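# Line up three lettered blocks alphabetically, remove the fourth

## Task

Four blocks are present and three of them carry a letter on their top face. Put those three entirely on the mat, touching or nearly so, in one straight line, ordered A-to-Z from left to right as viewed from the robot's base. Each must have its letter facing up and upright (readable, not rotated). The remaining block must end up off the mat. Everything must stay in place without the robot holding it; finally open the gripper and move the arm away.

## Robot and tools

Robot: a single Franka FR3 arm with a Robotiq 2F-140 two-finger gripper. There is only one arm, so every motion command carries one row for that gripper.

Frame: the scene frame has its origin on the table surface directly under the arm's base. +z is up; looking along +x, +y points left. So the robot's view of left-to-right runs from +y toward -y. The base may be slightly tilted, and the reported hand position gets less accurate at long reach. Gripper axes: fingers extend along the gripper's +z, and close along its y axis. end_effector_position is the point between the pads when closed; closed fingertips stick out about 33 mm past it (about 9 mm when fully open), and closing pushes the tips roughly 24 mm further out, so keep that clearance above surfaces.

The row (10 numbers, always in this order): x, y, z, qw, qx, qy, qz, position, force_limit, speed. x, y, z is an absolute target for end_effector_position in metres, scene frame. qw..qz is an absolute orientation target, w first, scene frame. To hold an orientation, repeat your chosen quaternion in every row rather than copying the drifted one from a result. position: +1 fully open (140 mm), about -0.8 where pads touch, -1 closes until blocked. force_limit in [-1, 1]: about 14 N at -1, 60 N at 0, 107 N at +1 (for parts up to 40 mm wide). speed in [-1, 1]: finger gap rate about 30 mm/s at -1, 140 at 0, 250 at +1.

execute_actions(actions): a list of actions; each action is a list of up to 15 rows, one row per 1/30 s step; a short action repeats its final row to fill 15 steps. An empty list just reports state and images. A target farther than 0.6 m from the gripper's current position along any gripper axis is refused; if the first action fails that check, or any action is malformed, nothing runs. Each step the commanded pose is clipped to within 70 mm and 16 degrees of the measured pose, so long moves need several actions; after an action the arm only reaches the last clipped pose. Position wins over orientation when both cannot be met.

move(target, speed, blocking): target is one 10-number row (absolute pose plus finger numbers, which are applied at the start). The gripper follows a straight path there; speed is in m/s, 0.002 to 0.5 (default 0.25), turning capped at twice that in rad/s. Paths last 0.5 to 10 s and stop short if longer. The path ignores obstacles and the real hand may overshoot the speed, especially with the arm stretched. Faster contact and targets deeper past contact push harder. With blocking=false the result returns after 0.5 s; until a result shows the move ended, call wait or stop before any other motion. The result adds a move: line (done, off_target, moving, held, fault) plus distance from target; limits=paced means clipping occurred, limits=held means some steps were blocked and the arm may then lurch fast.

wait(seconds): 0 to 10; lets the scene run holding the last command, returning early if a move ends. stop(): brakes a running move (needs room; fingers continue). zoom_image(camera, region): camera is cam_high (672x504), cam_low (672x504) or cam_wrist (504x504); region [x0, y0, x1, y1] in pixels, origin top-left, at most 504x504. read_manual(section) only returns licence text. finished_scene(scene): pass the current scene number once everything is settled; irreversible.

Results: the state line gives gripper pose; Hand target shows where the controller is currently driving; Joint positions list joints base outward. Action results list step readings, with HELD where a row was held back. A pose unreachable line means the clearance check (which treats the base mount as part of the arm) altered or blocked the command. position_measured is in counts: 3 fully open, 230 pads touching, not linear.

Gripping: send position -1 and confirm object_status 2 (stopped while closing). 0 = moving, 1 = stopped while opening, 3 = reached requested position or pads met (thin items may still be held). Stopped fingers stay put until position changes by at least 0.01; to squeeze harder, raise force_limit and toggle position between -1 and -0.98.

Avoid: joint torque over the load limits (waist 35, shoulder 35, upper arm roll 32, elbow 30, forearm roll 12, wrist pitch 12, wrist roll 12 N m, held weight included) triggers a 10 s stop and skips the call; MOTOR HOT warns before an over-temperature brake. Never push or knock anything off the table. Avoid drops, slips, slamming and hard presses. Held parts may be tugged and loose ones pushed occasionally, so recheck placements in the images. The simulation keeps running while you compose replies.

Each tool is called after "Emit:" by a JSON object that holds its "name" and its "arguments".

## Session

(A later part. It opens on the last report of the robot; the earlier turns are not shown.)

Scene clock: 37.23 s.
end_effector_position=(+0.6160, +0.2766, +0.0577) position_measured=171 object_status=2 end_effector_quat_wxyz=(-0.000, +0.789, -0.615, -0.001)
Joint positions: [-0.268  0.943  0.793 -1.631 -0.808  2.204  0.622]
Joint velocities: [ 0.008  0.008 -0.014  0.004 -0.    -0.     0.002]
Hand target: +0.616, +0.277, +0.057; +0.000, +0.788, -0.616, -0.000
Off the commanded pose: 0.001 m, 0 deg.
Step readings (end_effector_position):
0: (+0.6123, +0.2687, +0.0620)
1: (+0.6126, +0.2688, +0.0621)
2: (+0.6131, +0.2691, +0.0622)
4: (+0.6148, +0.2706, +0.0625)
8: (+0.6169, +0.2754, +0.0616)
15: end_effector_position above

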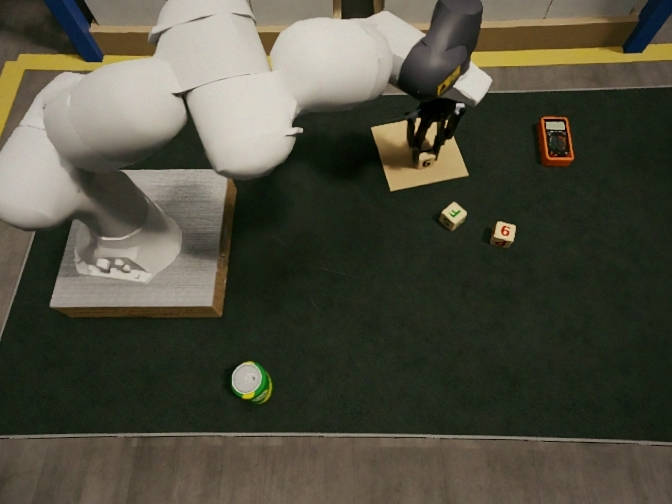

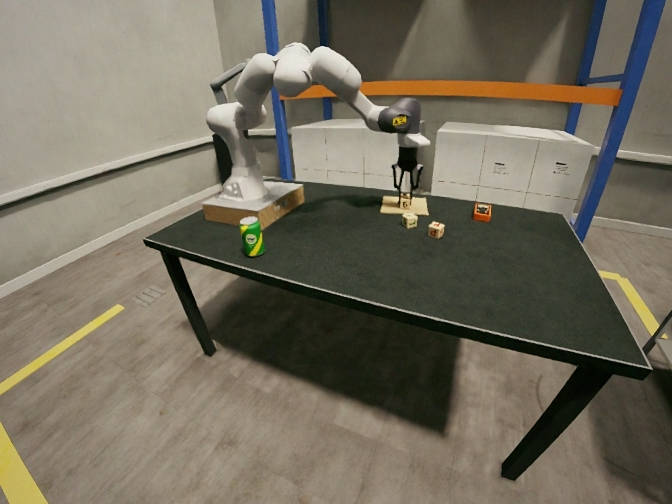

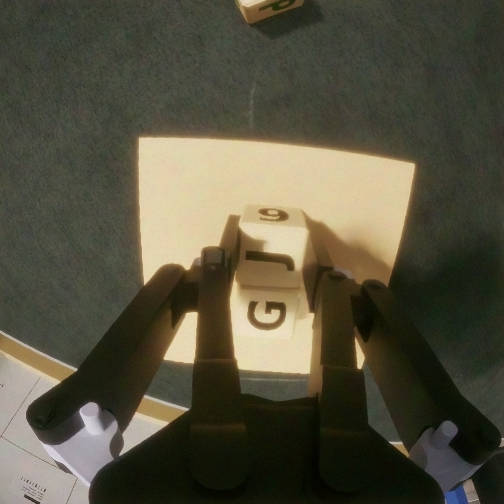

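Emit:
{"name": "execute_actions", "arguments": {"actions": [[[0.6162,0.2769,0.0565,0,-0.788,0.6157,0,-1,0,0.5],[0.6157,0.2768,0.0559,0,-0.788,0.6157,0,-1,0,0.5],[0.6152,0.2767,0.0552,0,-0.788,0.6157,0,-1,0,0.5],[0.615,0.2766,0.0545,0,-0.788,0.6157,0,-1,0,0.5],[0.615,0.2766,0.0538,0,-0.788,0.6157,0,-1,0,0.5],[0.615,0.2766,0.0531,0,-0.788,0.6157,0,-1,0,0.5],[0.615,0.2766,0.0524,0,-0.788,0.6157,0,-1,0,0.5],[0.615,0.2766,0.0517,0,-0.788,0.6157,0,-1,0,0.5],[0.615,0.2766,0.051,0,-0.788,0.6157,0,-1,0,0.5],[0.615,0.2766,0.0505,0,-0.788,0.6157,0,-1,0,0.5]]]}}

Emit:
{"name": "zoom_image", "arguments": {"camera": "cam_wrist", "region": [190, 190, 370, 400]}}

Scene clock: 38.07 s.
end_effector_position=(+0.6171, +0.2767, +0.0573) position_measured=171 object_status=2 end_effector_quat_wxyz=(-0.001, +0.789, -0.615, +0.001)
Joint positions: [-0.267  0.943  0.791 -1.631 -0.812  2.207  0.625]
Joint velocities: [ 0.002  0.    -0.001 -0.    -0.003  0.005  0.004]
Hand target: +0.615, +0.277, +0.051; +0.000, +0.788, -0.616, +0.000
Off the commanded pose: 0.007 m, 0 deg.
Step readings (end_effector_position):
0: (+0.6164, +0.2763, +0.0576)
1: (+0.6164, +0.2763, +0.0576)
2: (+0.6164, +0.2762, +0.0575)
4: (+0.6164, +0.2762, +0.0574)
8: (+0.6166, +0.2763, +0.0573)
15: end_effector_position above

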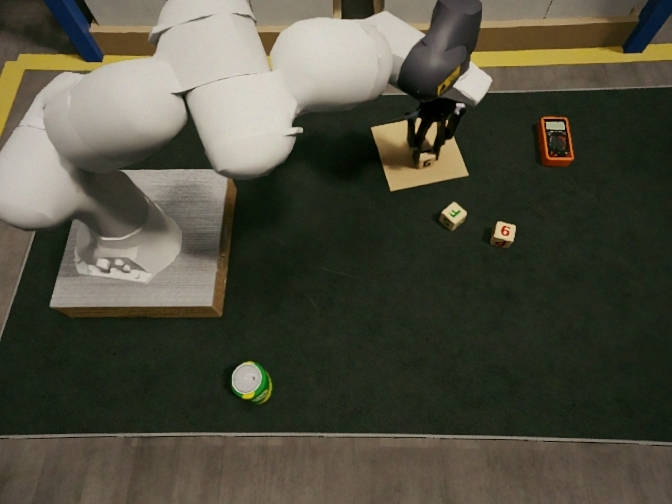

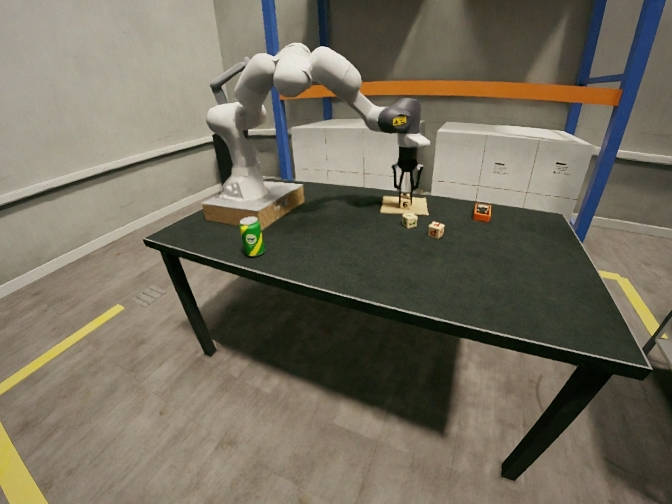

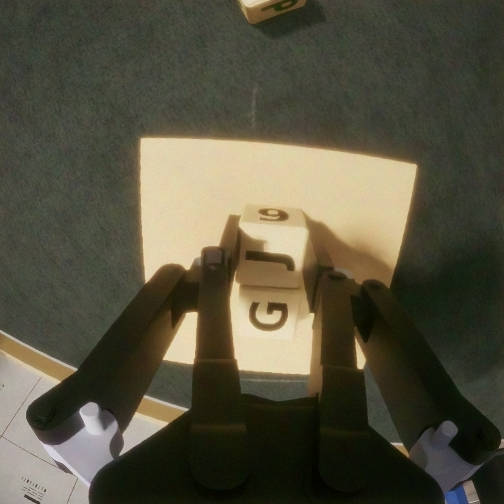

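Region (190, 190, 370, 400) of cam_wrist's 504x504 image, scaled by 2.400, with more detail than that image has; it fills the left 432 columns of this view, and the rest is white.

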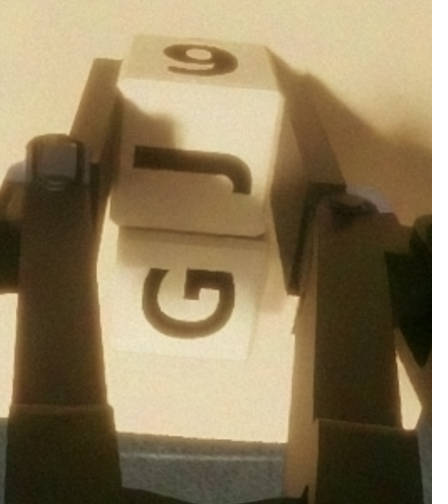

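Emit:
{"name": "execute_actions", "arguments": {"actions": [[[0.617,0.2767,0.058,0,-0.788,0.6157,0,-1,0,0.5],[0.617,0.2767,0.058,0,-0.788,0.6157,0,-1,0,0.5],[0.617,0.2767,0.058,0,-0.788,0.6157,0,0.0,0,0.5],[0.617,0.2767,0.058,0,-0.788,0.6157,0,0.0,0,0.5],[0.617,0.2767,0.058,0,-0.788,0.6157,0,0.0,0,0.5],[0.617,0.2767,0.058,0,-0.788,0.6157,0,0.0,0,0.5],[0.617,0.2767,0.0585,0,-0.788,0.6157,0,0.0,0,0.5],[0.617,0.2767,0.060,0,-0.788,0.6157,0,0.0,0,0.5],[0.617,0.2767,0.063,0,-0.788,0.6157,0,0.0,0,0.5],[0.617,0.2767,0.067,0,-0.788,0.6157,0,0.0,0,0.5],[0.6171,0.2763,0.072,0,-0.788,0.6157,0,0.0,0,0.5],[0.6176,0.2750,0.078,0,-0.788,0.6157,0,0.0,0,0.5],[0.6182,0.2729,0.084,0,-0.788,0.6157,0,0.2,0,0.5],[0.6192,0.2700,0.090,0,-0.788,0.6157,0,0.2,0,0.5],[0.6204,0.2663,0.095,0,-0.788,0.6157,0,0.2,0,0.5]],[[0.6219,0.2619,0.100,0,-0.788,0.6157,0,0.2,0,0.5],[0.6235,0.2568,0.104,0,-0.788,0.6157,0,0.2,0,0.5],[0.6254,0.2511,0.107,0,-0.7986,0.6018,0,0.2,0,0.5],[0.6275,0.2448,0.109,0,-0.8192,0.5736,0,0.2,0,0.5],[0.6298,0.2380,0.110,0,-0.8434,0.5373,0,0.2,0,0.5],[0.6321,0.2308,0.110,0,-0.866,0.5,0,0.2,0,0.5],[0.6346,0.2233,0.110,0,-0.9188,0.3947,0,0.2,0,0.5],[0.6372,0.2154,0.110,0,-0.9188,0.3947,0,0.2,0,0.5],[0.6398,0.2074,0.110,0,-0.9188,0.3947,0,0.2,0,0.5],[0.6425,0.1994,0.110,0,-0.9188,0.3947,0,0.2,0,0.5],[0.6452,0.1913,0.110,0,-0.9188,0.3947,0,0.2,0,0.5],[0.6478,0.1833,0.110,0,-0.9188,0.3947,0,0.2,0,0.5],[0.6504,0.1754,0.110,0,-0.9188,0.3947,0,0.2,0,0.5],[0.6529,0.1679,0.110,0,-0.9188,0.3947,0,0.2,0,0.5],[0.6553,0.1607,0.110,0,-0.9188,0.3947,0,0.2,0,0.5]],[[0.6575,0.1539,0.110,0,-0.9188,0.3947,0,0.2,0,0.5],[0.6596,0.1476,0.110,0,-0.9188,0.3947,0,0.2,0,0.5],[0.6615,0.1419,0.110,0,-0.9188,0.3947,0,0.2,0,0.5],[0.6631,0.1368,0.110,0,-0.9188,0.3947,0,0.2,0,0.5],[0.6646,0.1324,0.1095,0,-0.9188,0.3947,0,0.2,0,0.5],[0.6658,0.1287,0.109,0,-0.9188,0.3947,0,0.2,0,0.5],[0.6668,0.1258,0.1085,0,-0.9188,0.3947,0,0.2,0,0.5],[0.6674,0.1237,0.108,0,-0.9188,0.3947,0,0.2,0,0.5],[0.6679,0.1224,0.1075,0,-0.9188,0.3947,0,0.2,0,0.5],[0.668,0.122,0.107,0,-0.9188,0.3947,0,0.2,0,0.5]]]}}

Emit:
{"name": "zoom_image", "arguments": {"camera": "cam_wrist", "region": [170, 150, 390, 330]}}

Emit:
{"name": "zoom_image", "arguments": {"camera": "cam_low", "region": [370, 160, 450, 240]}}

Scene clock: 41.03 s.
end_effector_position=(+0.6718, +0.1227, +0.1080) position_measured=104 object_status=3 end_effector_quat_wxyz=(-0.006, +0.898, -0.440, +0.005)
Joint positions: [-0.63   0.966  0.99  -1.62  -0.912  2.073  0.01 ]
Joint velocities: [-0.005  0.071  0.07   0.049 -0.04  -0.092 -0.289]
Hand target: +0.670, +0.121, +0.107; -0.001, +0.918, -0.398, +0.003
Off the commanded pose: 0.004 m, 6 deg.
Step readings (end_effector_position; steps 1 to 15: 1st action; 16 to 30: 2nd action; 31 to 45: 3rd action):
0: (+0.6173, +0.2768, +0.0573)
1: (+0.6173, +0.2769, +0.0576)
2: (+0.6175, +0.2770, +0.0578)
4: (+0.6176, +0.2768, +0.0579)
8: (+0.6173, +0.2768, +0.0580)
15: (+0.6186, +0.2763, +0.0805)
16: (+0.6204, +0.2747, +0.0866)
17: (+0.6224, +0.2722, +0.0926)
19: (+0.6271, +0.2645, +0.1031)
23: (+0.6356, +0.2400, +0.1123)
30: (+0.6535, +0.1820, +0.1125)
31: (+0.6557, +0.1739, +0.1122)
32: (+0.6578, +0.1662, +0.1119)
34: (+0.6620, +0.1525, +0.1114)
38: (+0.6694, +0.1317, +0.1104)
45: end_effector_position above

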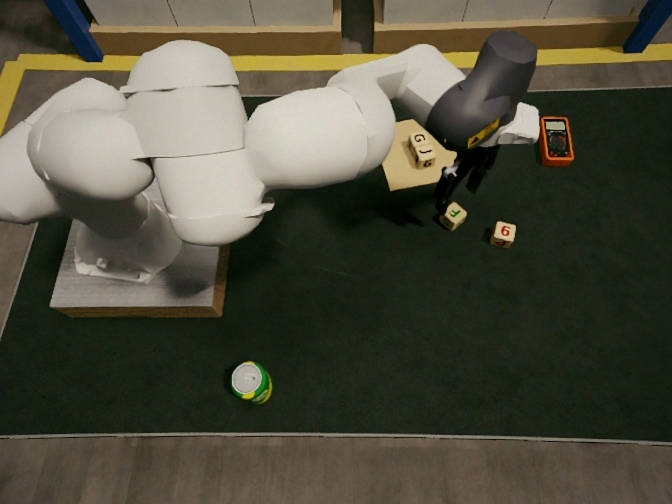

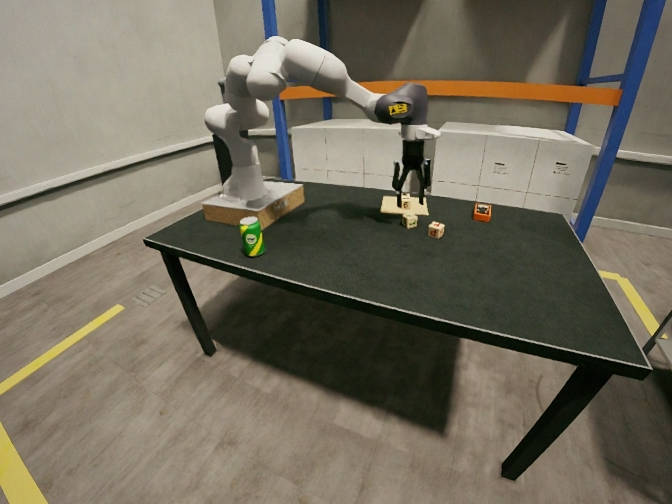

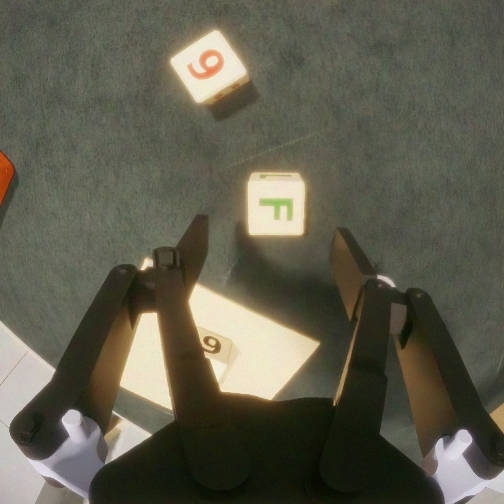

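Region (170, 150, 390, 330) of cam_wrist's 504x504 image, scaled by 2.291, with more detail than that image has; it fills the top 412 rows of this view, and the rest is white.

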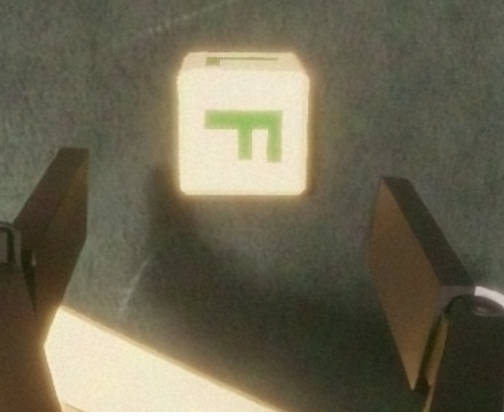

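Region (370, 160, 450, 240) of cam_low's 672x504 image, scaled by 6.300, with more detail than that image has.

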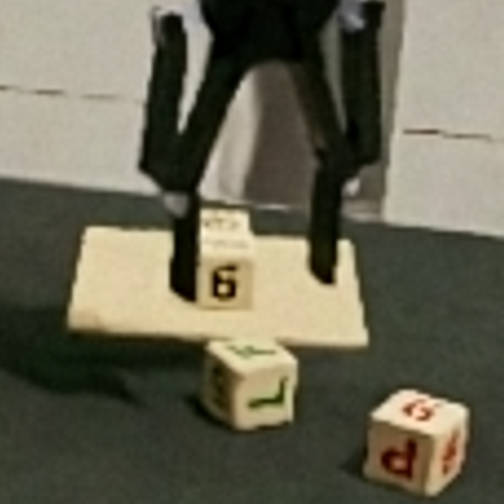

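Emit:
{"name": "execute_actions", "arguments": {"actions": [[[0.6705,0.121,0.1065,0,-0.9171,0.3987,0,0.2,0,0.2],[0.6715,0.120,0.1055,0,-0.9171,0.3987,0,0.2,0,0.2],[0.673,0.118,0.104,0,-0.9171,0.3987,0,0.2,0,0.2],[0.6745,0.116,0.102,0,-0.9171,0.3987,0,0.2,0,0.2],[0.676,0.114,0.0995,0,-0.9171,0.3987,0,0.2,0,0.2],[0.6775,0.112,0.097,0,-0.9171,0.3987,0,0.2,0,0.2],[0.6787,0.1105,0.094,0,-0.9171,0.3987,0,0.2,0,0.2],[0.6795,0.1095,0.091,0,-0.9171,0.3987,0,0.2,0,0.2],[0.680,0.109,0.088,0,-0.9171,0.3987,0,0.2,0,0.2],[0.680,0.109,0.085,0,-0.9171,0.3987,0,0.2,0,0.2],[0.680,0.109,0.082,0,-0.9171,0.3987,0,0.2,0,0.2],[0.680,0.109,0.079,0,-0.9171,0.3987,0,0.2,0,0.2],[0.680,0.109,0.076,0,-0.9171,0.3987,0,0.2,0,0.2],[0.680,0.109,0.073,0,-0.9171,0.3987,0,0.2,0,0.2],[0.680,0.109,0.0705,0,-0.9171,0.3987,0,0.2,0,0.2]],[[0.680,0.109,0.068,0,-0.9171,0.3987,0,0.2,0,0.2],[0.680,0.109,0.066,0,-0.9171,0.3987,0,0.2,0,0.2],[0.680,0.109,0.064,0,-0.9171,0.3987,0,0.2,0,0.2],[0.680,0.109,0.0625,0,-0.9171,0.3987,0,0.2,0,0.2],[0.680,0.109,0.0612,0,-0.9171,0.3987,0,0.2,0,0.2],[0.680,0.109,0.0605,0,-0.9171,0.3987,0,0.2,0,0.2],[0.680,0.109,0.060,0,-0.9171,0.3987,0,0.2,0,0.2],[0.680,0.109,0.060,0,-0.9171,0.3987,0,0.2,0,0.2],[0.680,0.109,0.060,0,-0.9171,0.3987,0,-0.15,0,0.2]]]}}

Emit:
{"name": "zoom_image", "arguments": {"camera": "cam_wrist", "region": [170, 170, 390, 350]}}

Emit:
{"name": "zoom_image", "arguments": {"camera": "cam_low", "region": [370, 160, 450, 240]}}

Scene clock: 42.53 s.
end_effector_position=(+0.6787, +0.1073, +0.0603) position_measured=148 object_status=0 end_effector_quat_wxyz=(+0.002, +0.916, -0.401, -0.002)
Joint positions: [-0.604  1.063  0.944 -1.556 -0.967  2.084 -0.089]
Joint velocities: [-0.001 -0.001 -0.001  0.004 -0.011  0.008  0.001]
Hand target: +0.680, +0.109, +0.060; +0.000, +0.917, -0.399, +0.000
Off the commanded pose: 0.002 m, 0 deg.
Step readings (end_effector_position; steps 1 to 15: 1st action; 16 to 30: 2nd action):
0: (+0.6697, +0.1228, +0.1079)
1: (+0.6702, +0.1226, +0.1079)
2: (+0.6711, +0.1224, +0.1079)
4: (+0.6734, +0.1209, +0.1071)
8: (+0.6780, +0.1135, +0.0995)
15: (+0.6778, +0.1061, +0.0767)
16: (+0.6774, +0.1062, +0.0738)
17: (+0.6771, +0.1064, +0.0711)
19: (+0.6767, +0.1070, +0.0664)
23: (+0.6768, +0.1075, +0.0608)
30: end_effector_position above

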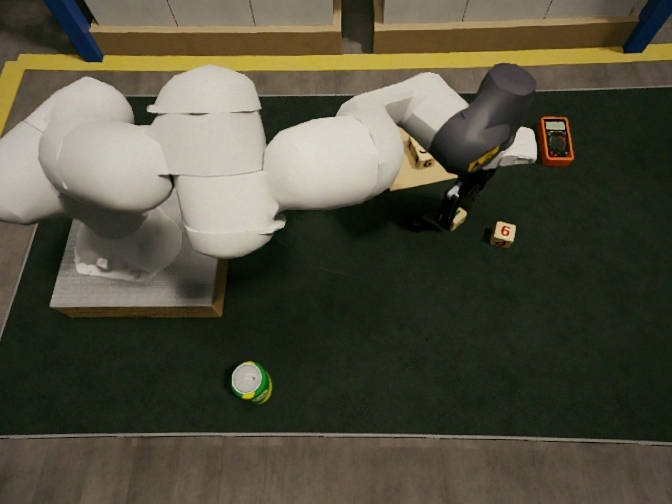

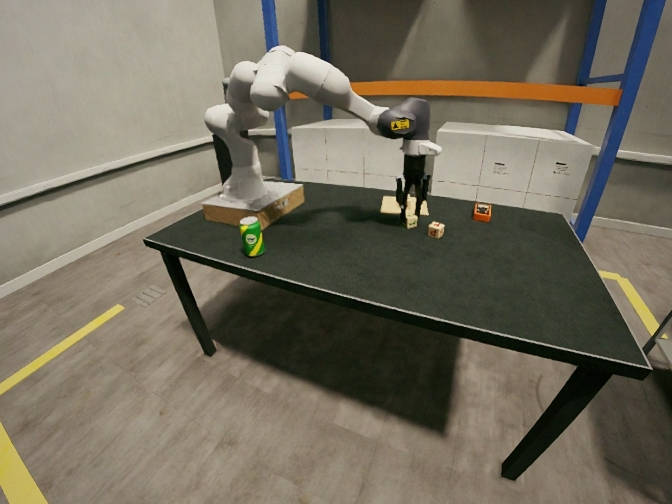

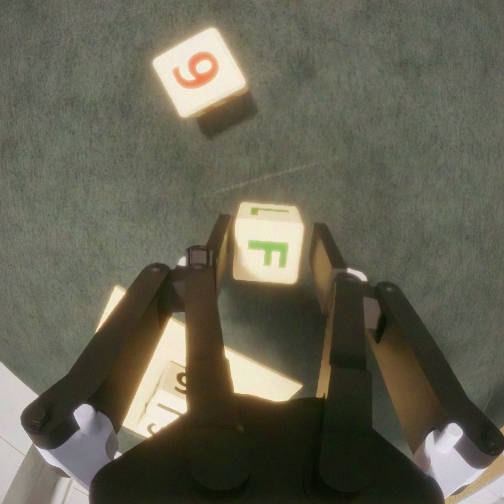

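Region (170, 170, 390, 350) of cam_wrist's 504x504 image, scaled by 2.291, with more detail than that image has; it fills the top 412 rows of this view, and the rest is white.

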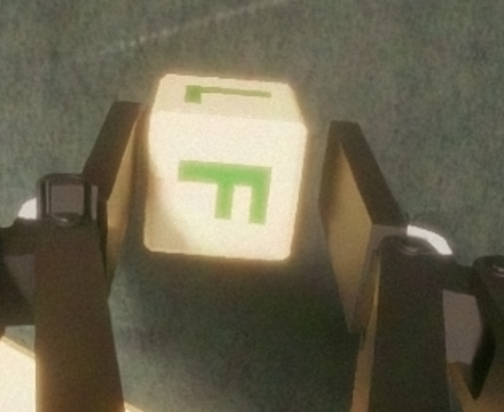

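Region (370, 160, 450, 240) of cam_low's 672x504 image, scaled by 6.300, with more detail than that image has.

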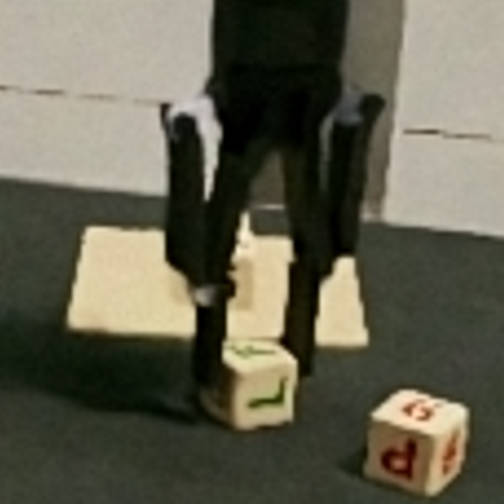

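Emit:
{"name": "execute_actions", "arguments": {"actions": [[[0.6805,0.1095,0.0595,0,-0.9171,0.3987,0,-1,0,0.2],[0.6805,0.1095,0.059,0,-0.9171,0.3987,0,-1,0,0.2],[0.6805,0.1095,0.059,0,-0.9171,0.3987,0,-1,0,0.2],[0.6805,0.1095,0.059,0,-0.9171,0.3987,0,-1,0,0.2],[0.6805,0.1095,0.059,0,-0.9171,0.3987,0,-1,0,0.2],[0.6805,0.1095,0.059,0,-0.9171,0.3987,0,-1,0,0.2],[0.6805,0.1095,0.059,0,-0.9171,0.3987,0,-1,0,0.2],[0.680,0.109,0.060,0,-0.9171,0.3987,0,-1,0,0.2],[0.680,0.109,0.062,0,-0.9171,0.3987,0,-1,0,0.2],[0.680,0.109,0.065,0,-0.9171,0.3987,0,-1,0,0.2],[0.680,0.109,0.068,0,-0.9171,0.3987,0,-1,0,0.2],[0.680,0.109,0.072,0,-0.9171,0.3987,0,-1,0,0.2],[0.680,0.109,0.076,0,-0.9239,0.3827,0,-1,0,0.2],[0.680,0.109,0.080,0,-0.9367,0.3502,0,-1,0,0.2],[0.680,0.109,0.084,0,-0.9511,0.309,0,-1,0,0.2]],[[0.680,0.109,0.088,0,-0.6157,-0.788,0,-1,0,0.2],[0.680,0.109,0.092,0,-0.6157,-0.788,0,-1,0,0.2],[0.680,0.109,0.096,0,-0.6157,-0.788,0,-1,0,0.2],[0.680,0.109,0.100,0,-0.6157,-0.788,0,-1,0,0.2],[0.680,0.109,0.104,0,-0.6157,-0.788,0,-1,0,0.2],[0.680,0.109,0.108,0,-0.6157,-0.788,0,-1,0,0.2],[0.680,0.109,0.112,0,-0.6157,-0.788,0,-1,0,0.2],[0.680,0.109,0.115,0,-0.6157,-0.788,0,-1,0,0.2],[0.680,0.109,0.118,0,-0.6157,-0.788,0,-1,0,0.2],[0.680,0.109,0.121,0,-0.6157,-0.788,0,-1,0,0.2],[0.680,0.109,0.123,0,-0.6157,-0.788,0,-1,0,0.2],[0.680,0.109,0.125,0,-0.6157,-0.788,0,-1,0,0.2],[0.680,0.109,0.1265,0,-0.6157,-0.788,0,-1,0,0.2],[0.680,0.109,0.1275,0,-0.6157,-0.788,0,-1,0,0.2],[0.680,0.109,0.128,0,-0.6157,-0.788,0,-1,0,0.2]],[[0.6799,0.1093,0.128,0,-0.6157,-0.788,0,-1,0,0.2],[0.6796,0.1103,0.128,0,-0.6157,-0.788,0,-1,0,0.2],[0.6790,0.1119,0.128,0,-0.6157,-0.788,0,-1,0,0.2],[0.6782,0.1141,0.128,0,-0.6157,-0.788,0,-1,0,0.2],[0.6773,0.1169,0.128,0,-0.6157,-0.788,0,-1,0,0.2],[0.6761,0.1203,0.128,0,-0.6157,-0.788,0,-1,0,0.2],[0.6747,0.1244,0.128,0,-0.6157,-0.788,0,-1,0,0.2],[0.6731,0.1289,0.128,0,-0.6157,-0.788,0,-1,0,0.2],[0.6714,0.1341,0.128,0,-0.6157,-0.788,0,-1,0,0.2],[0.6694,0.1397,0.128,0,-0.6157,-0.788,0,-1,0,0.2],[0.6673,0.1458,0.128,0,-0.6157,-0.788,0,-1,0,0.2],[0.6650,0.1524,0.128,0,-0.6157,-0.788,0,-1,0,0.2],[0.6626,0.1594,0.128,0,-0.6157,-0.788,0,-1,0,0.2],[0.6601,0.1668,0.128,0,-0.6157,-0.788,0,-1,0,0.2],[0.6574,0.1746,0.128,0,-0.6157,-0.788,0,-1,0,0.2]],[[0.6546,0.1827,0.128,0,-0.6157,-0.788,0,-1,0,0.2],[0.6517,0.1911,0.128,0,-0.6157,-0.788,0,-1,0,0.2],[0.6488,0.1997,0.128,0,-0.6157,-0.788,0,-1,0,0.2],[0.6457,0.2084,0.128,0,-0.6157,-0.788,0,-1,0,0.2],[0.6426,0.2174,0.128,0,-0.6157,-0.788,0,-1,0,0.2],[0.6395,0.2265,0.128,0,-0.6157,-0.788,0,-1,0,0.2],[0.6364,0.2356,0.128,0,-0.6157,-0.788,0,-1,0,0.2],[0.6332,0.2448,0.128,0,-0.6157,-0.788,0,-1,0,0.2],[0.6301,0.2539,0.128,0,-0.6157,-0.788,0,-1,0,0.2],[0.6270,0.2630,0.128,0,-0.6157,-0.788,0,-1,0,0.2],[0.6239,0.2720,0.128,0,-0.6157,-0.788,0,-1,0,0.2],[0.6208,0.2807,0.128,0,-0.6157,-0.788,0,-1,0,0.2],[0.6179,0.2893,0.128,0,-0.6157,-0.788,0,-1,0,0.2],[0.6150,0.2977,0.128,0,-0.6157,-0.788,0,-1,0,0.2],[0.6122,0.3058,0.128,0,-0.6157,-0.788,0,-1,0,0.2]],[[0.6095,0.3136,0.128,0,-0.6157,-0.788,0,-1,0,0.2],[0.6070,0.3210,0.128,0,-0.6157,-0.788,0,-1,0,0.2],[0.6046,0.3280,0.128,0,-0.6157,-0.788,0,-1,0,0.2],[0.6023,0.3346,0.128,0,-0.6157,-0.788,0,-1,0,0.2],[0.6002,0.3407,0.128,0,-0.6157,-0.788,0,-1,0,0.2],[0.5982,0.3463,0.128,0,-0.6157,-0.788,0,-1,0,0.2],[0.5965,0.3515,0.128,0,-0.6157,-0.788,0,-1,0,0.2],[0.5949,0.3560,0.128,0,-0.6157,-0.788,0,-1,0,0.2],[0.5935,0.3601,0.128,0,-0.6157,-0.788,0,-1,0,0.2],[0.5923,0.3635,0.128,0,-0.6157,-0.788,0,-1,0,0.2],[0.5914,0.3663,0.128,0,-0.6157,-0.788,0,-1,0,0.2],[0.5906,0.3685,0.128,0,-0.6157,-0.788,0,-1,0,0.2],[0.5900,0.3701,0.128,0,-0.6157,-0.788,0,-1,0,0.2],[0.5897,0.3711,0.128,0,-0.6157,-0.788,0,-1,0,0.2],[0.5896,0.3714,0.128,0,-0.6157,-0.788,0,-1,0,0.2]],[[0.5896,0.3714,0.128,0,-0.6157,-0.788,0,-1,0,0.2]],[[0.5896,0.3714,0.127,0,-0.6157,-0.788,0,-1,0,0.2],[0.5896,0.3714,0.126,0,-0.6157,-0.788,0,-1,0,0.2],[0.5896,0.3714,0.125,0,-0.6157,-0.788,0,-1,0,0.2],[0.5896,0.3714,0.124,0,-0.6157,-0.788,0,-1,0,0.2],[0.5896,0.3714,0.123,0,-0.6157,-0.788,0,-1,0,0.2],[0.5896,0.3714,0.122,0,-0.6157,-0.788,0,-1,0,0.2],[0.5896,0.3714,0.121,0,-0.6157,-0.788,0,-1,0,0.2],[0.5896,0.3714,0.120,0,-0.6157,-0.788,0,-1,0,0.2]]]}}

Scene clock: 47.77 s.
end_effector_position=(+0.5910, +0.3719, +0.1199) position_measured=172 object_status=2 end_effector_quat_wxyz=(+0.000, +0.653, +0.757, +0.007)
Joint positions: [-0.35   1.311  1.353 -1.501 -1.295  1.761 -2.154]
Joint velocities: [ 0.024  0.022  0.01   0.059  0.001 -0.069 -0.298]
Hand target: +0.589, +0.371, +0.119; +0.000, +0.618, +0.787, +0.001
Off the commanded pose: 0.002 m, 6 deg.
Step readings (end_effector_position; steps 1 to 15: 1st action; 16 to 30: 2nd action; 31 to 45: 3rd action; 46 to 60: 4th action; 61 to 75: 5th action; 76 to 90: 6th action; 91 to 105: 7th action):
0: (+0.6793, +0.1073, +0.0605)
1: (+0.6796, +0.1074, +0.0605)
2: (+0.6798, +0.1075, +0.0605)
4: (+0.6805, +0.1077, +0.0609)
8: (+0.6805, +0.1078, +0.0607)
15: (+0.6802, +0.1113, +0.0733)
16: (+0.6807, +0.1118, +0.0776)
17: (+0.6809, +0.1124, +0.0821)
19: (+0.6812, +0.1135, +0.0908)
23: (+0.6815, +0.1139, +0.1074)
30: (+0.6820, +0.1120, +0.1279)
31: (+0.6821, +0.1117, +0.1294)
32: (+0.6820, +0.1117, +0.1301)
34: (+0.6809, +0.1126, +0.1302)
38: (+0.6769, +0.1206, +0.1292)
45: (+0.6644, +0.1550, +0.1297)
46: (+0.6621, +0.1621, +0.1297)
47: (+0.6595, +0.1698, +0.1295)
49: (+0.6535, +0.1867, +0.1293)
53: (+0.6406, +0.2233, +0.1295)
60: (+0.6166, +0.2875, +0.1294)
61: (+0.6139, +0.2962, +0.1294)
62: (+0.6113, +0.3047, +0.1293)
64: (+0.6061, +0.3207, +0.1292)
68: (+0.5970, +0.3472, +0.1291)
75: (+0.5883, +0.3725, +0.1290)
76: (+0.5884, +0.3738, +0.1291)
77: (+0.5887, +0.3747, +0.1291)
79: (+0.5895, +0.3751, +0.1293)
83: (+0.5910, +0.3742, +0.1292)
90: (+0.5914, +0.3739, +0.1289)
91: (+0.5916, +0.3740, +0.1288)
92: (+0.5917, +0.3742, +0.1286)
94: (+0.5918, +0.3744, +0.1275)
98: (+0.5910, +0.3745, +0.1234)
105: end_effector_position above

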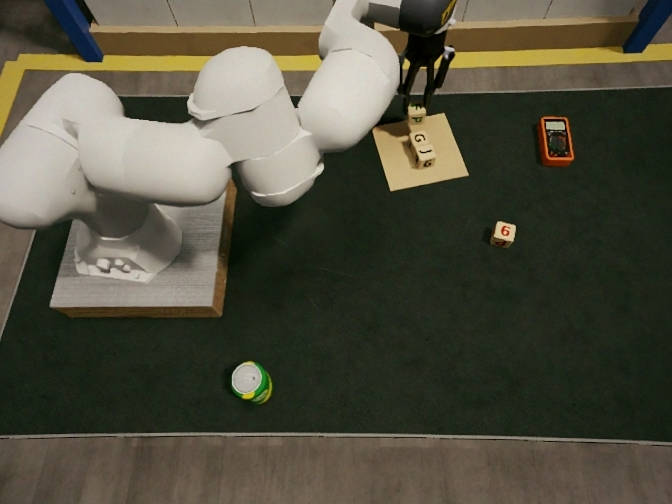

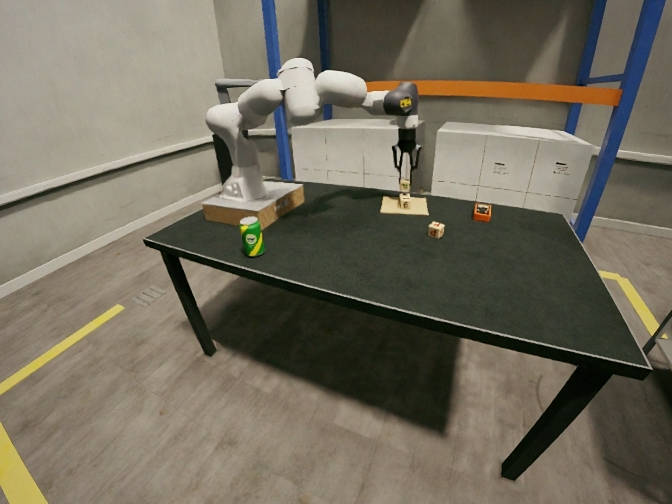

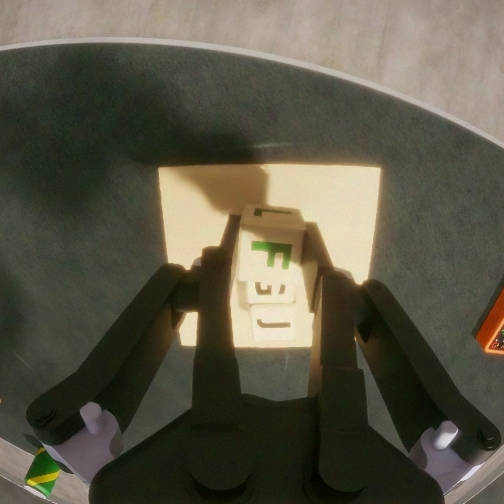

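Emit:
{"name": "execute_actions", "arguments": {"actions": []}}

Emit:
{"name": "zoom_image", "arguments": {"camera": "cam_wrist", "region": [150, 150, 400, 400]}}

Emit:
{"name": "zoom_image", "arguments": {"camera": "cam_high", "region": [365, 80, 485, 200]}}

Emit:
{"name": "zoom_image", "arguments": {"camera": "cam_low", "region": [375, 160, 435, 220]}}

Scene clock: 48.07 s.
end_effector_position=(+0.5907, +0.3700, +0.1195) position_measured=172 object_status=2 end_effector_quat_wxyz=(+0.001, +0.632, +0.775, +0.003)
Joint positions: [-0.348  1.312  1.354 -1.497 -1.295  1.752 -2.211]
Joint velocities: [ 0.001 -0.001 -0.     0.001  0.    -0.011 -0.114]
Hand target: +0.589, +0.371, +0.119; +0.000, +0.618, +0.787, +0.001
Off the commanded pose: 0.002 m, 2 deg.

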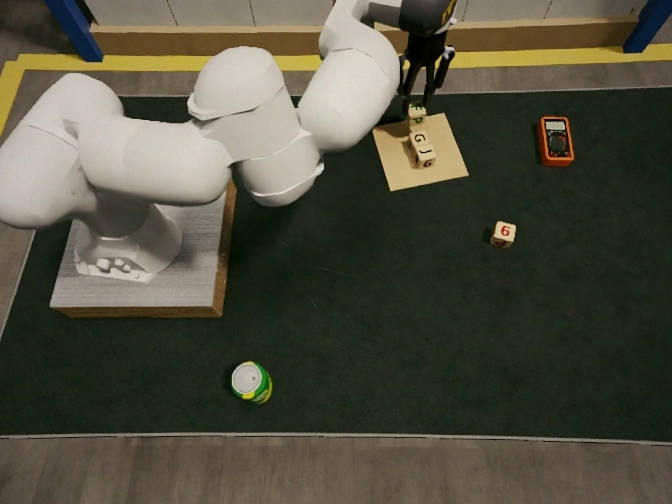

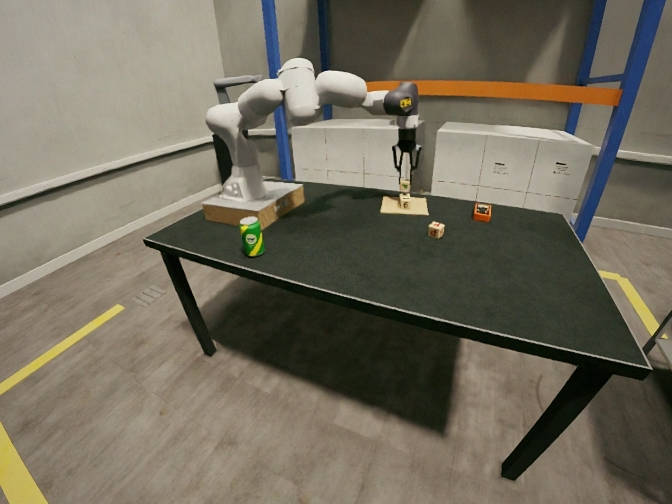

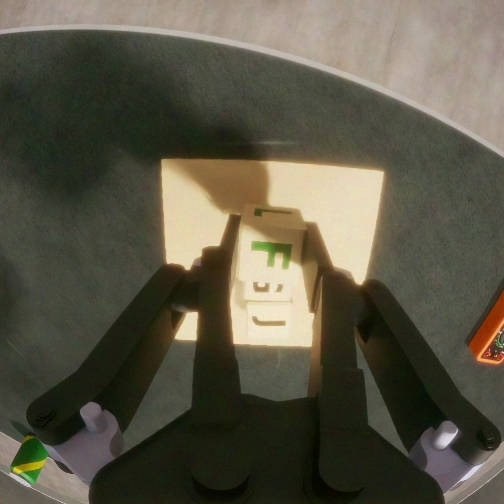

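Region (150, 150, 400, 400) of cam_wrist's 504x504 image, scaled by 2.016, with more detail than that image has.

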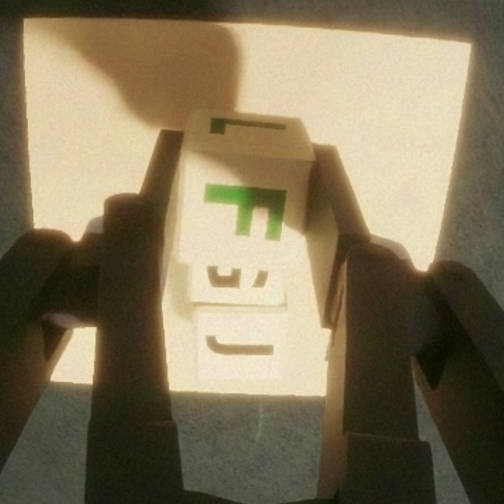

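Region (365, 80, 485, 200) of cam_high's 672x504 image, scaled by 4.200, with more detail than that image has.

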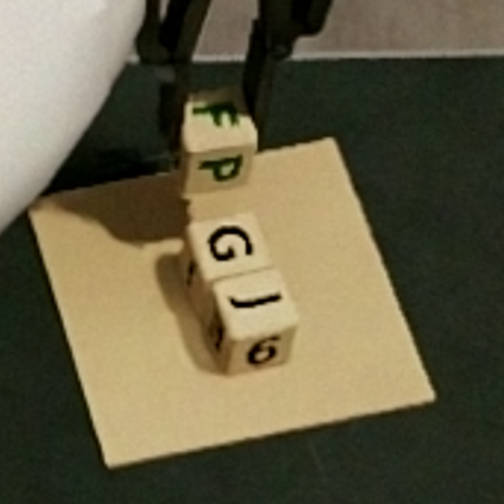

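Region (375, 160, 435, 220) of cam_low's 672x504 image, scaled by 8.400, with more detail than that image has.

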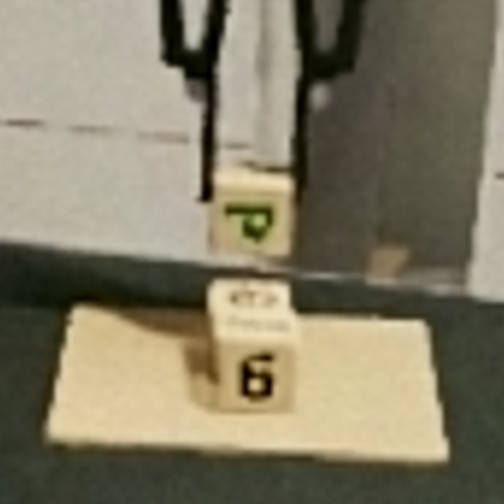

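Emit:
{"name": "execute_actions", "arguments": {"actions": [[[0.590,0.371,0.119,0,-0.6157,-0.788,0,-1,0,0.2],[0.590,0.371,0.118,0,-0.6157,-0.788,0,-1,0,0.2],[0.590,0.371,0.1165,0,-0.6157,-0.788,0,-1,0,0.2],[0.590,0.371,0.1145,0,-0.6157,-0.788,0,-1,0,0.2],[0.590,0.371,0.112,0,-0.6157,-0.788,0,-1,0,0.2],[0.590,0.371,0.1095,0,-0.6157,-0.788,0,-1,0,0.2],[0.590,0.371,0.107,0,-0.6157,-0.788,0,-1,0,0.2],[0.590,0.371,0.1045,0,-0.6157,-0.788,0,-1,0,0.2],[0.590,0.371,0.102,0,-0.6157,-0.788,0,-1,0,0.2],[0.590,0.371,0.0995,0,-0.6157,-0.788,0,-1,0,0.2],[0.590,0.371,0.097,0,-0.6157,-0.788,0,-1,0,0.2],[0.590,0.371,0.0945,0,-0.6157,-0.788,0,-1,0,0.2],[0.590,0.371,0.092,0,-0.6157,-0.788,0,-1,0,0.2],[0.590,0.371,0.090,0,-0.6157,-0.788,0,-1,0,0.2],[0.590,0.371,0.088,0,-0.6157,-0.788,0,-1,0,0.2]],[[0.590,0.371,0.0865,0,-0.6157,-0.788,0,-1,0,0.2],[0.590,0.371,0.085,0,-0.6157,-0.788,0,-1,0,0.2],[0.5902,0.3705,0.084,0,-0.6157,-0.788,0,-1,0,0.2],[0.5904,0.370,0.083,0,-0.6157,-0.788,0,-1,0,0.2],[0.5906,0.3695,0.0825,0,-0.6157,-0.788,0,-1,0,0.2],[0.5908,0.369,0.082,0,-0.6157,-0.788,0,-1,0,0.2],[0.591,0.3685,0.0815,0,-0.6157,-0.788,0,-1,0,0.2],[0.591,0.368,0.081,0,-0.6157,-0.788,0,-1,0,0.2]]]}}

Emit:
{"name": "zoom_image", "arguments": {"camera": "cam_wrist", "region": [190, 190, 370, 400]}}

Emit:
{"name": "zoom_image", "arguments": {"camera": "cam_high", "region": [385, 90, 465, 180]}}

Emit:
{"name": "zoom_image", "arguments": {"camera": "cam_low", "region": [375, 160, 435, 220]}}

Scene clock: 49.63 s.
end_effector_position=(+0.5898, +0.3684, +0.0819) position_measured=172 object_status=2 end_effector_quat_wxyz=(+0.000, +0.617, +0.787, -0.002)
Joint positions: [-0.336  1.359  1.315 -1.489 -1.331  1.786 -2.248]
Joint velocities: [-0.     0.    -0.    -0.    -0.006  0.01  -0.001]
Hand target: +0.591, +0.368, +0.081; +0.000, +0.616, +0.788, -0.000
Off the commanded pose: 0.002 m, 0 deg.
Step readings (end_effector_position; steps 1 to 15: 1st action; 16 to 30: 2nd action):
0: (+0.5905, +0.3696, +0.1194)
1: (+0.5908, +0.3697, +0.1195)
2: (+0.5912, +0.3699, +0.1196)
4: (+0.5913, +0.3702, +0.1189)
8: (+0.5900, +0.3696, +0.1116)
15: (+0.5883, +0.3680, +0.0929)
16: (+0.5882, +0.3679, +0.0907)
17: (+0.5881, +0.3679, +0.0887)
19: (+0.5881, +0.3677, +0.0856)
23: (+0.5888, +0.3677, +0.0824)
30: end_effector_position above

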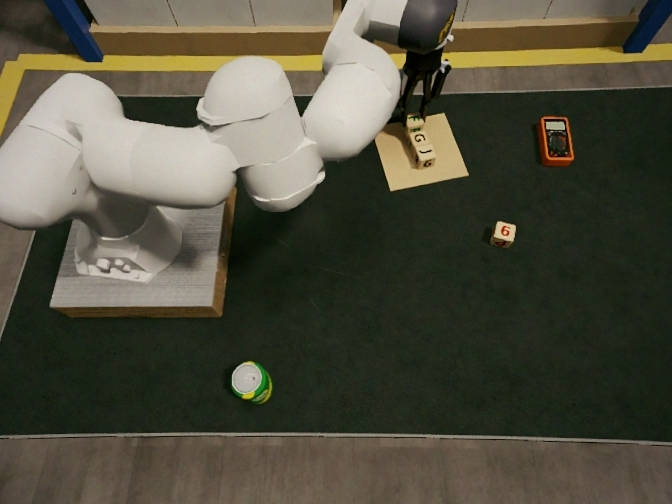

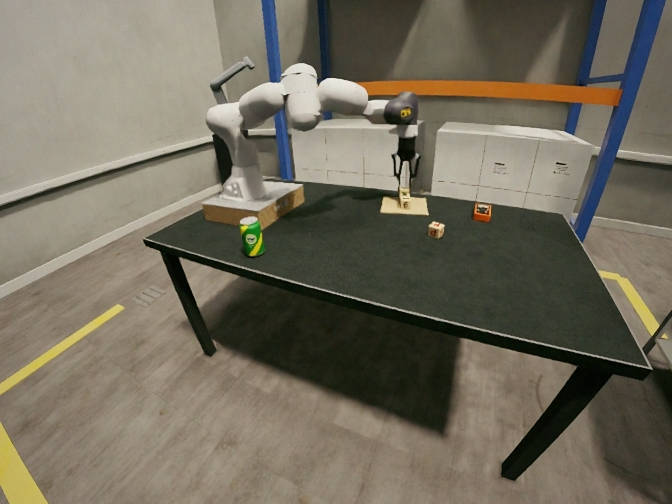

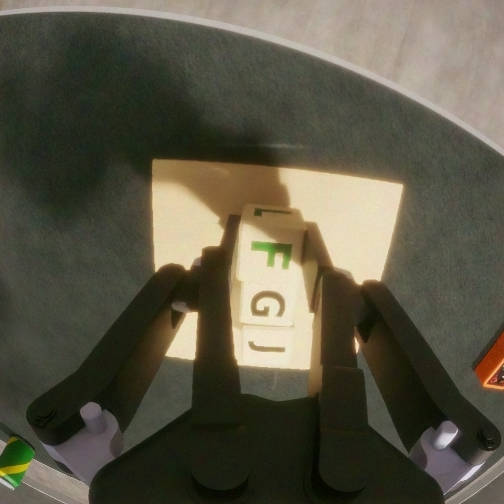

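Region (190, 190, 370, 400) of cam_wrist's 504x504 image, scaled by 2.400, with more detail than that image has; it fills the left 432 columns of this view, and the rest is white.

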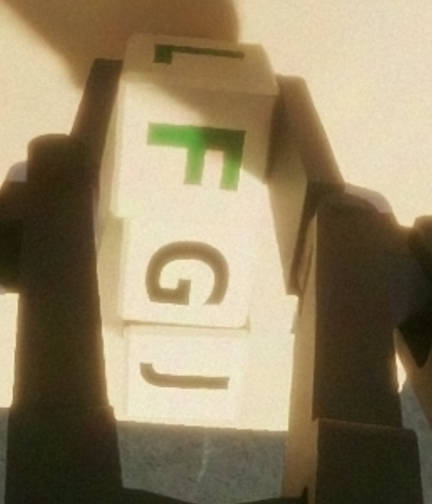

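Region (385, 90, 465, 180) of cam_high's 672x504 image, scaled by 5.600, with more detail than that image has.

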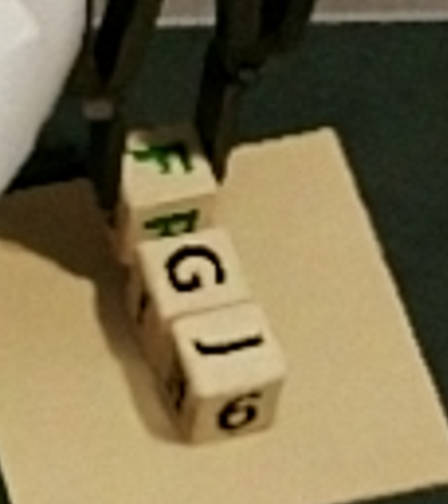

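Region (375, 160, 435, 220) of cam_low's 672x504 image, scaled by 8.400, with more detail than that image has.

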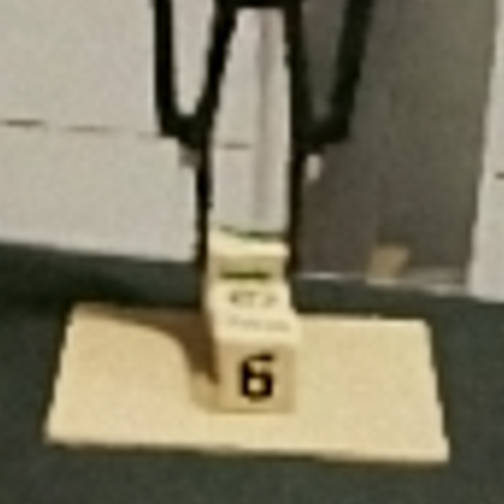

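Emit:
{"name": "execute_actions", "arguments": {"actions": [[[0.5915,0.3677,0.0805,0,-0.6157,-0.788,0,-1,0,0.2],[0.592,0.3673,0.0795,0,-0.6157,-0.788,0,-1,0,0.2],[0.5925,0.367,0.0783,0,-0.6157,-0.788,0,-1,0,0.2],[0.593,0.3668,0.077,0,-0.6157,-0.788,0,-1,0,0.2],[0.5933,0.3668,0.0756,0,-0.6157,-0.788,0,-1,0,0.2],[0.5933,0.3668,0.0742,0,-0.6157,-0.788,0,-1,0,0.2],[0.5933,0.3668,0.0728,0,-0.6157,-0.788,0,-1,0,0.2],[0.5933,0.3668,0.0714,0,-0.6157,-0.788,0,-1,0,0.2],[0.5933,0.3668,0.070,0,-0.6157,-0.788,0,-1,0,0.2],[0.5933,0.3668,0.0688,0,-0.6157,-0.788,0,-1,0,0.2],[0.5933,0.3668,0.0677,0,-0.6157,-0.788,0,-1,0,0.2],[0.5933,0.3668,0.0667,0,-0.6157,-0.788,0,-1,0,0.2],[0.5933,0.3668,0.0658,0,-0.6157,-0.788,0,-1,0,0.2],[0.5933,0.3668,0.0652,0,-0.6157,-0.788,0,-1,0,0.2],[0.5933,0.3668,0.065,0,-0.6157,-0.788,0,-1,0,0.2]]]}}

Scene clock: 50.53 s.
end_effector_position=(+0.5925, +0.3642, +0.0666) position_measured=172 object_status=2 end_effector_quat_wxyz=(-0.000, +0.618, +0.786, -0.003)
Joint positions: [-0.335  1.378  1.298 -1.48  -1.345  1.801 -2.252]
Joint velocities: [ 0.006  0.033 -0.023  0.007 -0.026  0.024 -0.003]
Hand target: +0.593, +0.367, +0.065; +0.000, +0.616, +0.788, -0.000
Off the commanded pose: 0.003 m, 1 deg.
Step readings (end_effector_position):
0: (+0.5901, +0.3687, +0.0820)
1: (+0.5901, +0.3687, +0.0820)
2: (+0.5902, +0.3687, +0.0818)
4: (+0.5907, +0.3683, +0.0807)
8: (+0.5921, +0.3661, +0.0756)
15: end_effector_position above

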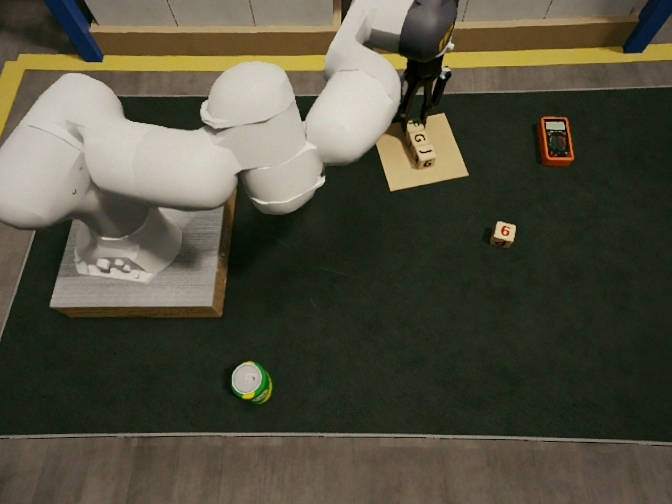

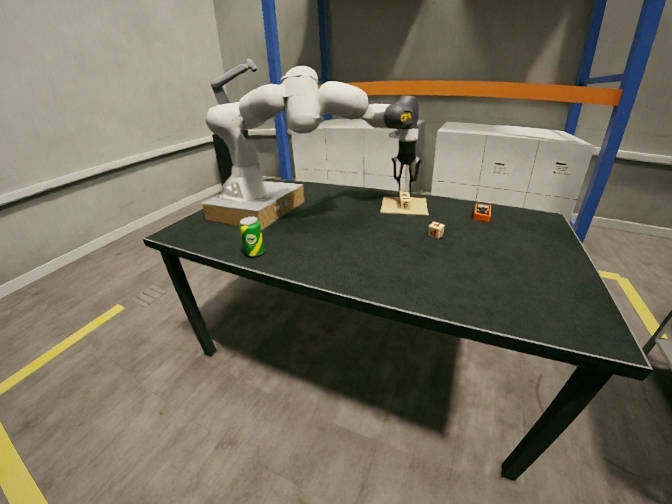

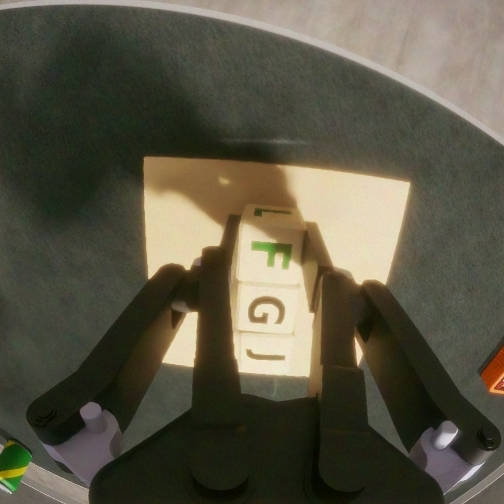

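Emit:
{"name": "execute_actions", "arguments": {"actions": []}}

Emit:
{"name": "zoom_image", "arguments": {"camera": "cam_wrist", "region": [190, 190, 370, 400]}}

Emit:
{"name": "zoom_image", "arguments": {"camera": "cam_high", "region": [385, 90, 465, 180]}}

Scene clock: 50.63 s.
end_effector_position=(+0.5926, +0.3643, +0.0656) position_measured=172 object_status=2 end_effector_quat_wxyz=(-0.000, +0.618, +0.786, -0.003)
Joint positions: [-0.335  1.38   1.297 -1.48  -1.347  1.802 -2.252]
Joint velocities: [ 0.001 -0.    -0.     0.004 -0.005  0.013 -0.001]
Hand target: +0.593, +0.367, +0.065; +0.000, +0.616, +0.788, -0.000
Off the commanded pose: 0.003 m, 0 deg.

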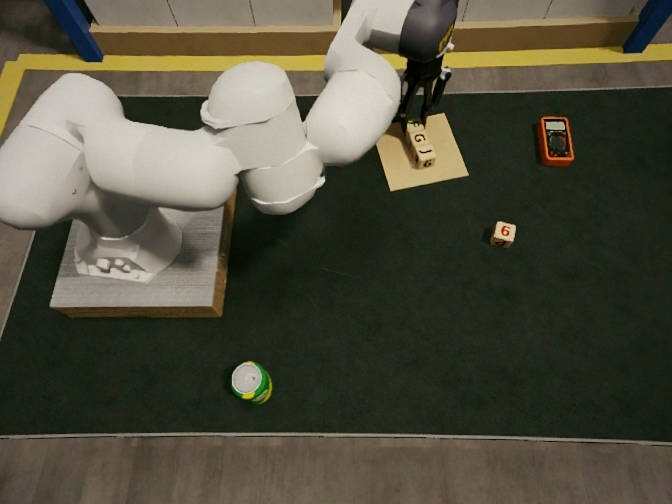

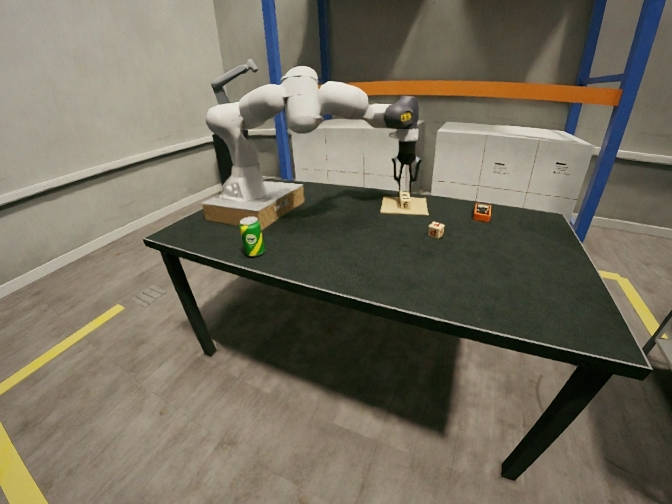

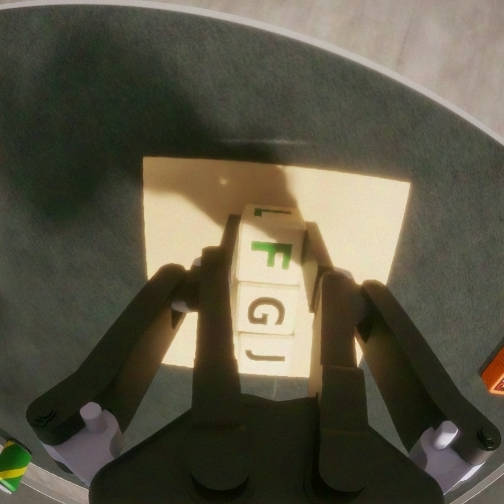

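Region (190, 190, 370, 400) of cam_wrist's 504x504 image, scaled by 2.400, with more detail than that image has; it fills the left 432 columns of this view, and the rest is white.

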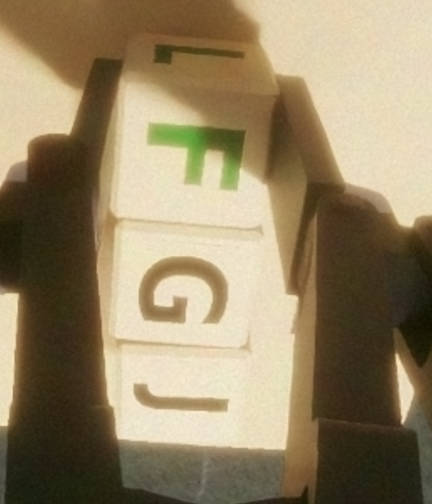

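Region (385, 90, 465, 180) of cam_high's 672x504 image, scaled by 5.600, with more detail than that image has.

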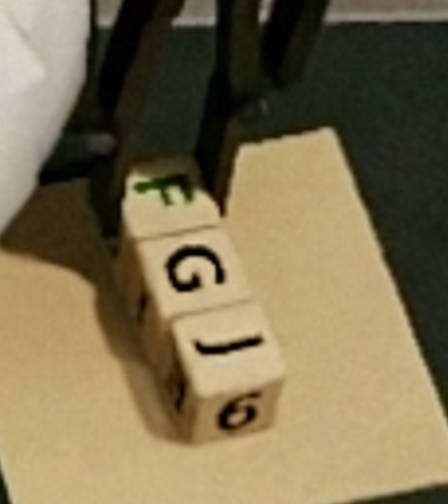

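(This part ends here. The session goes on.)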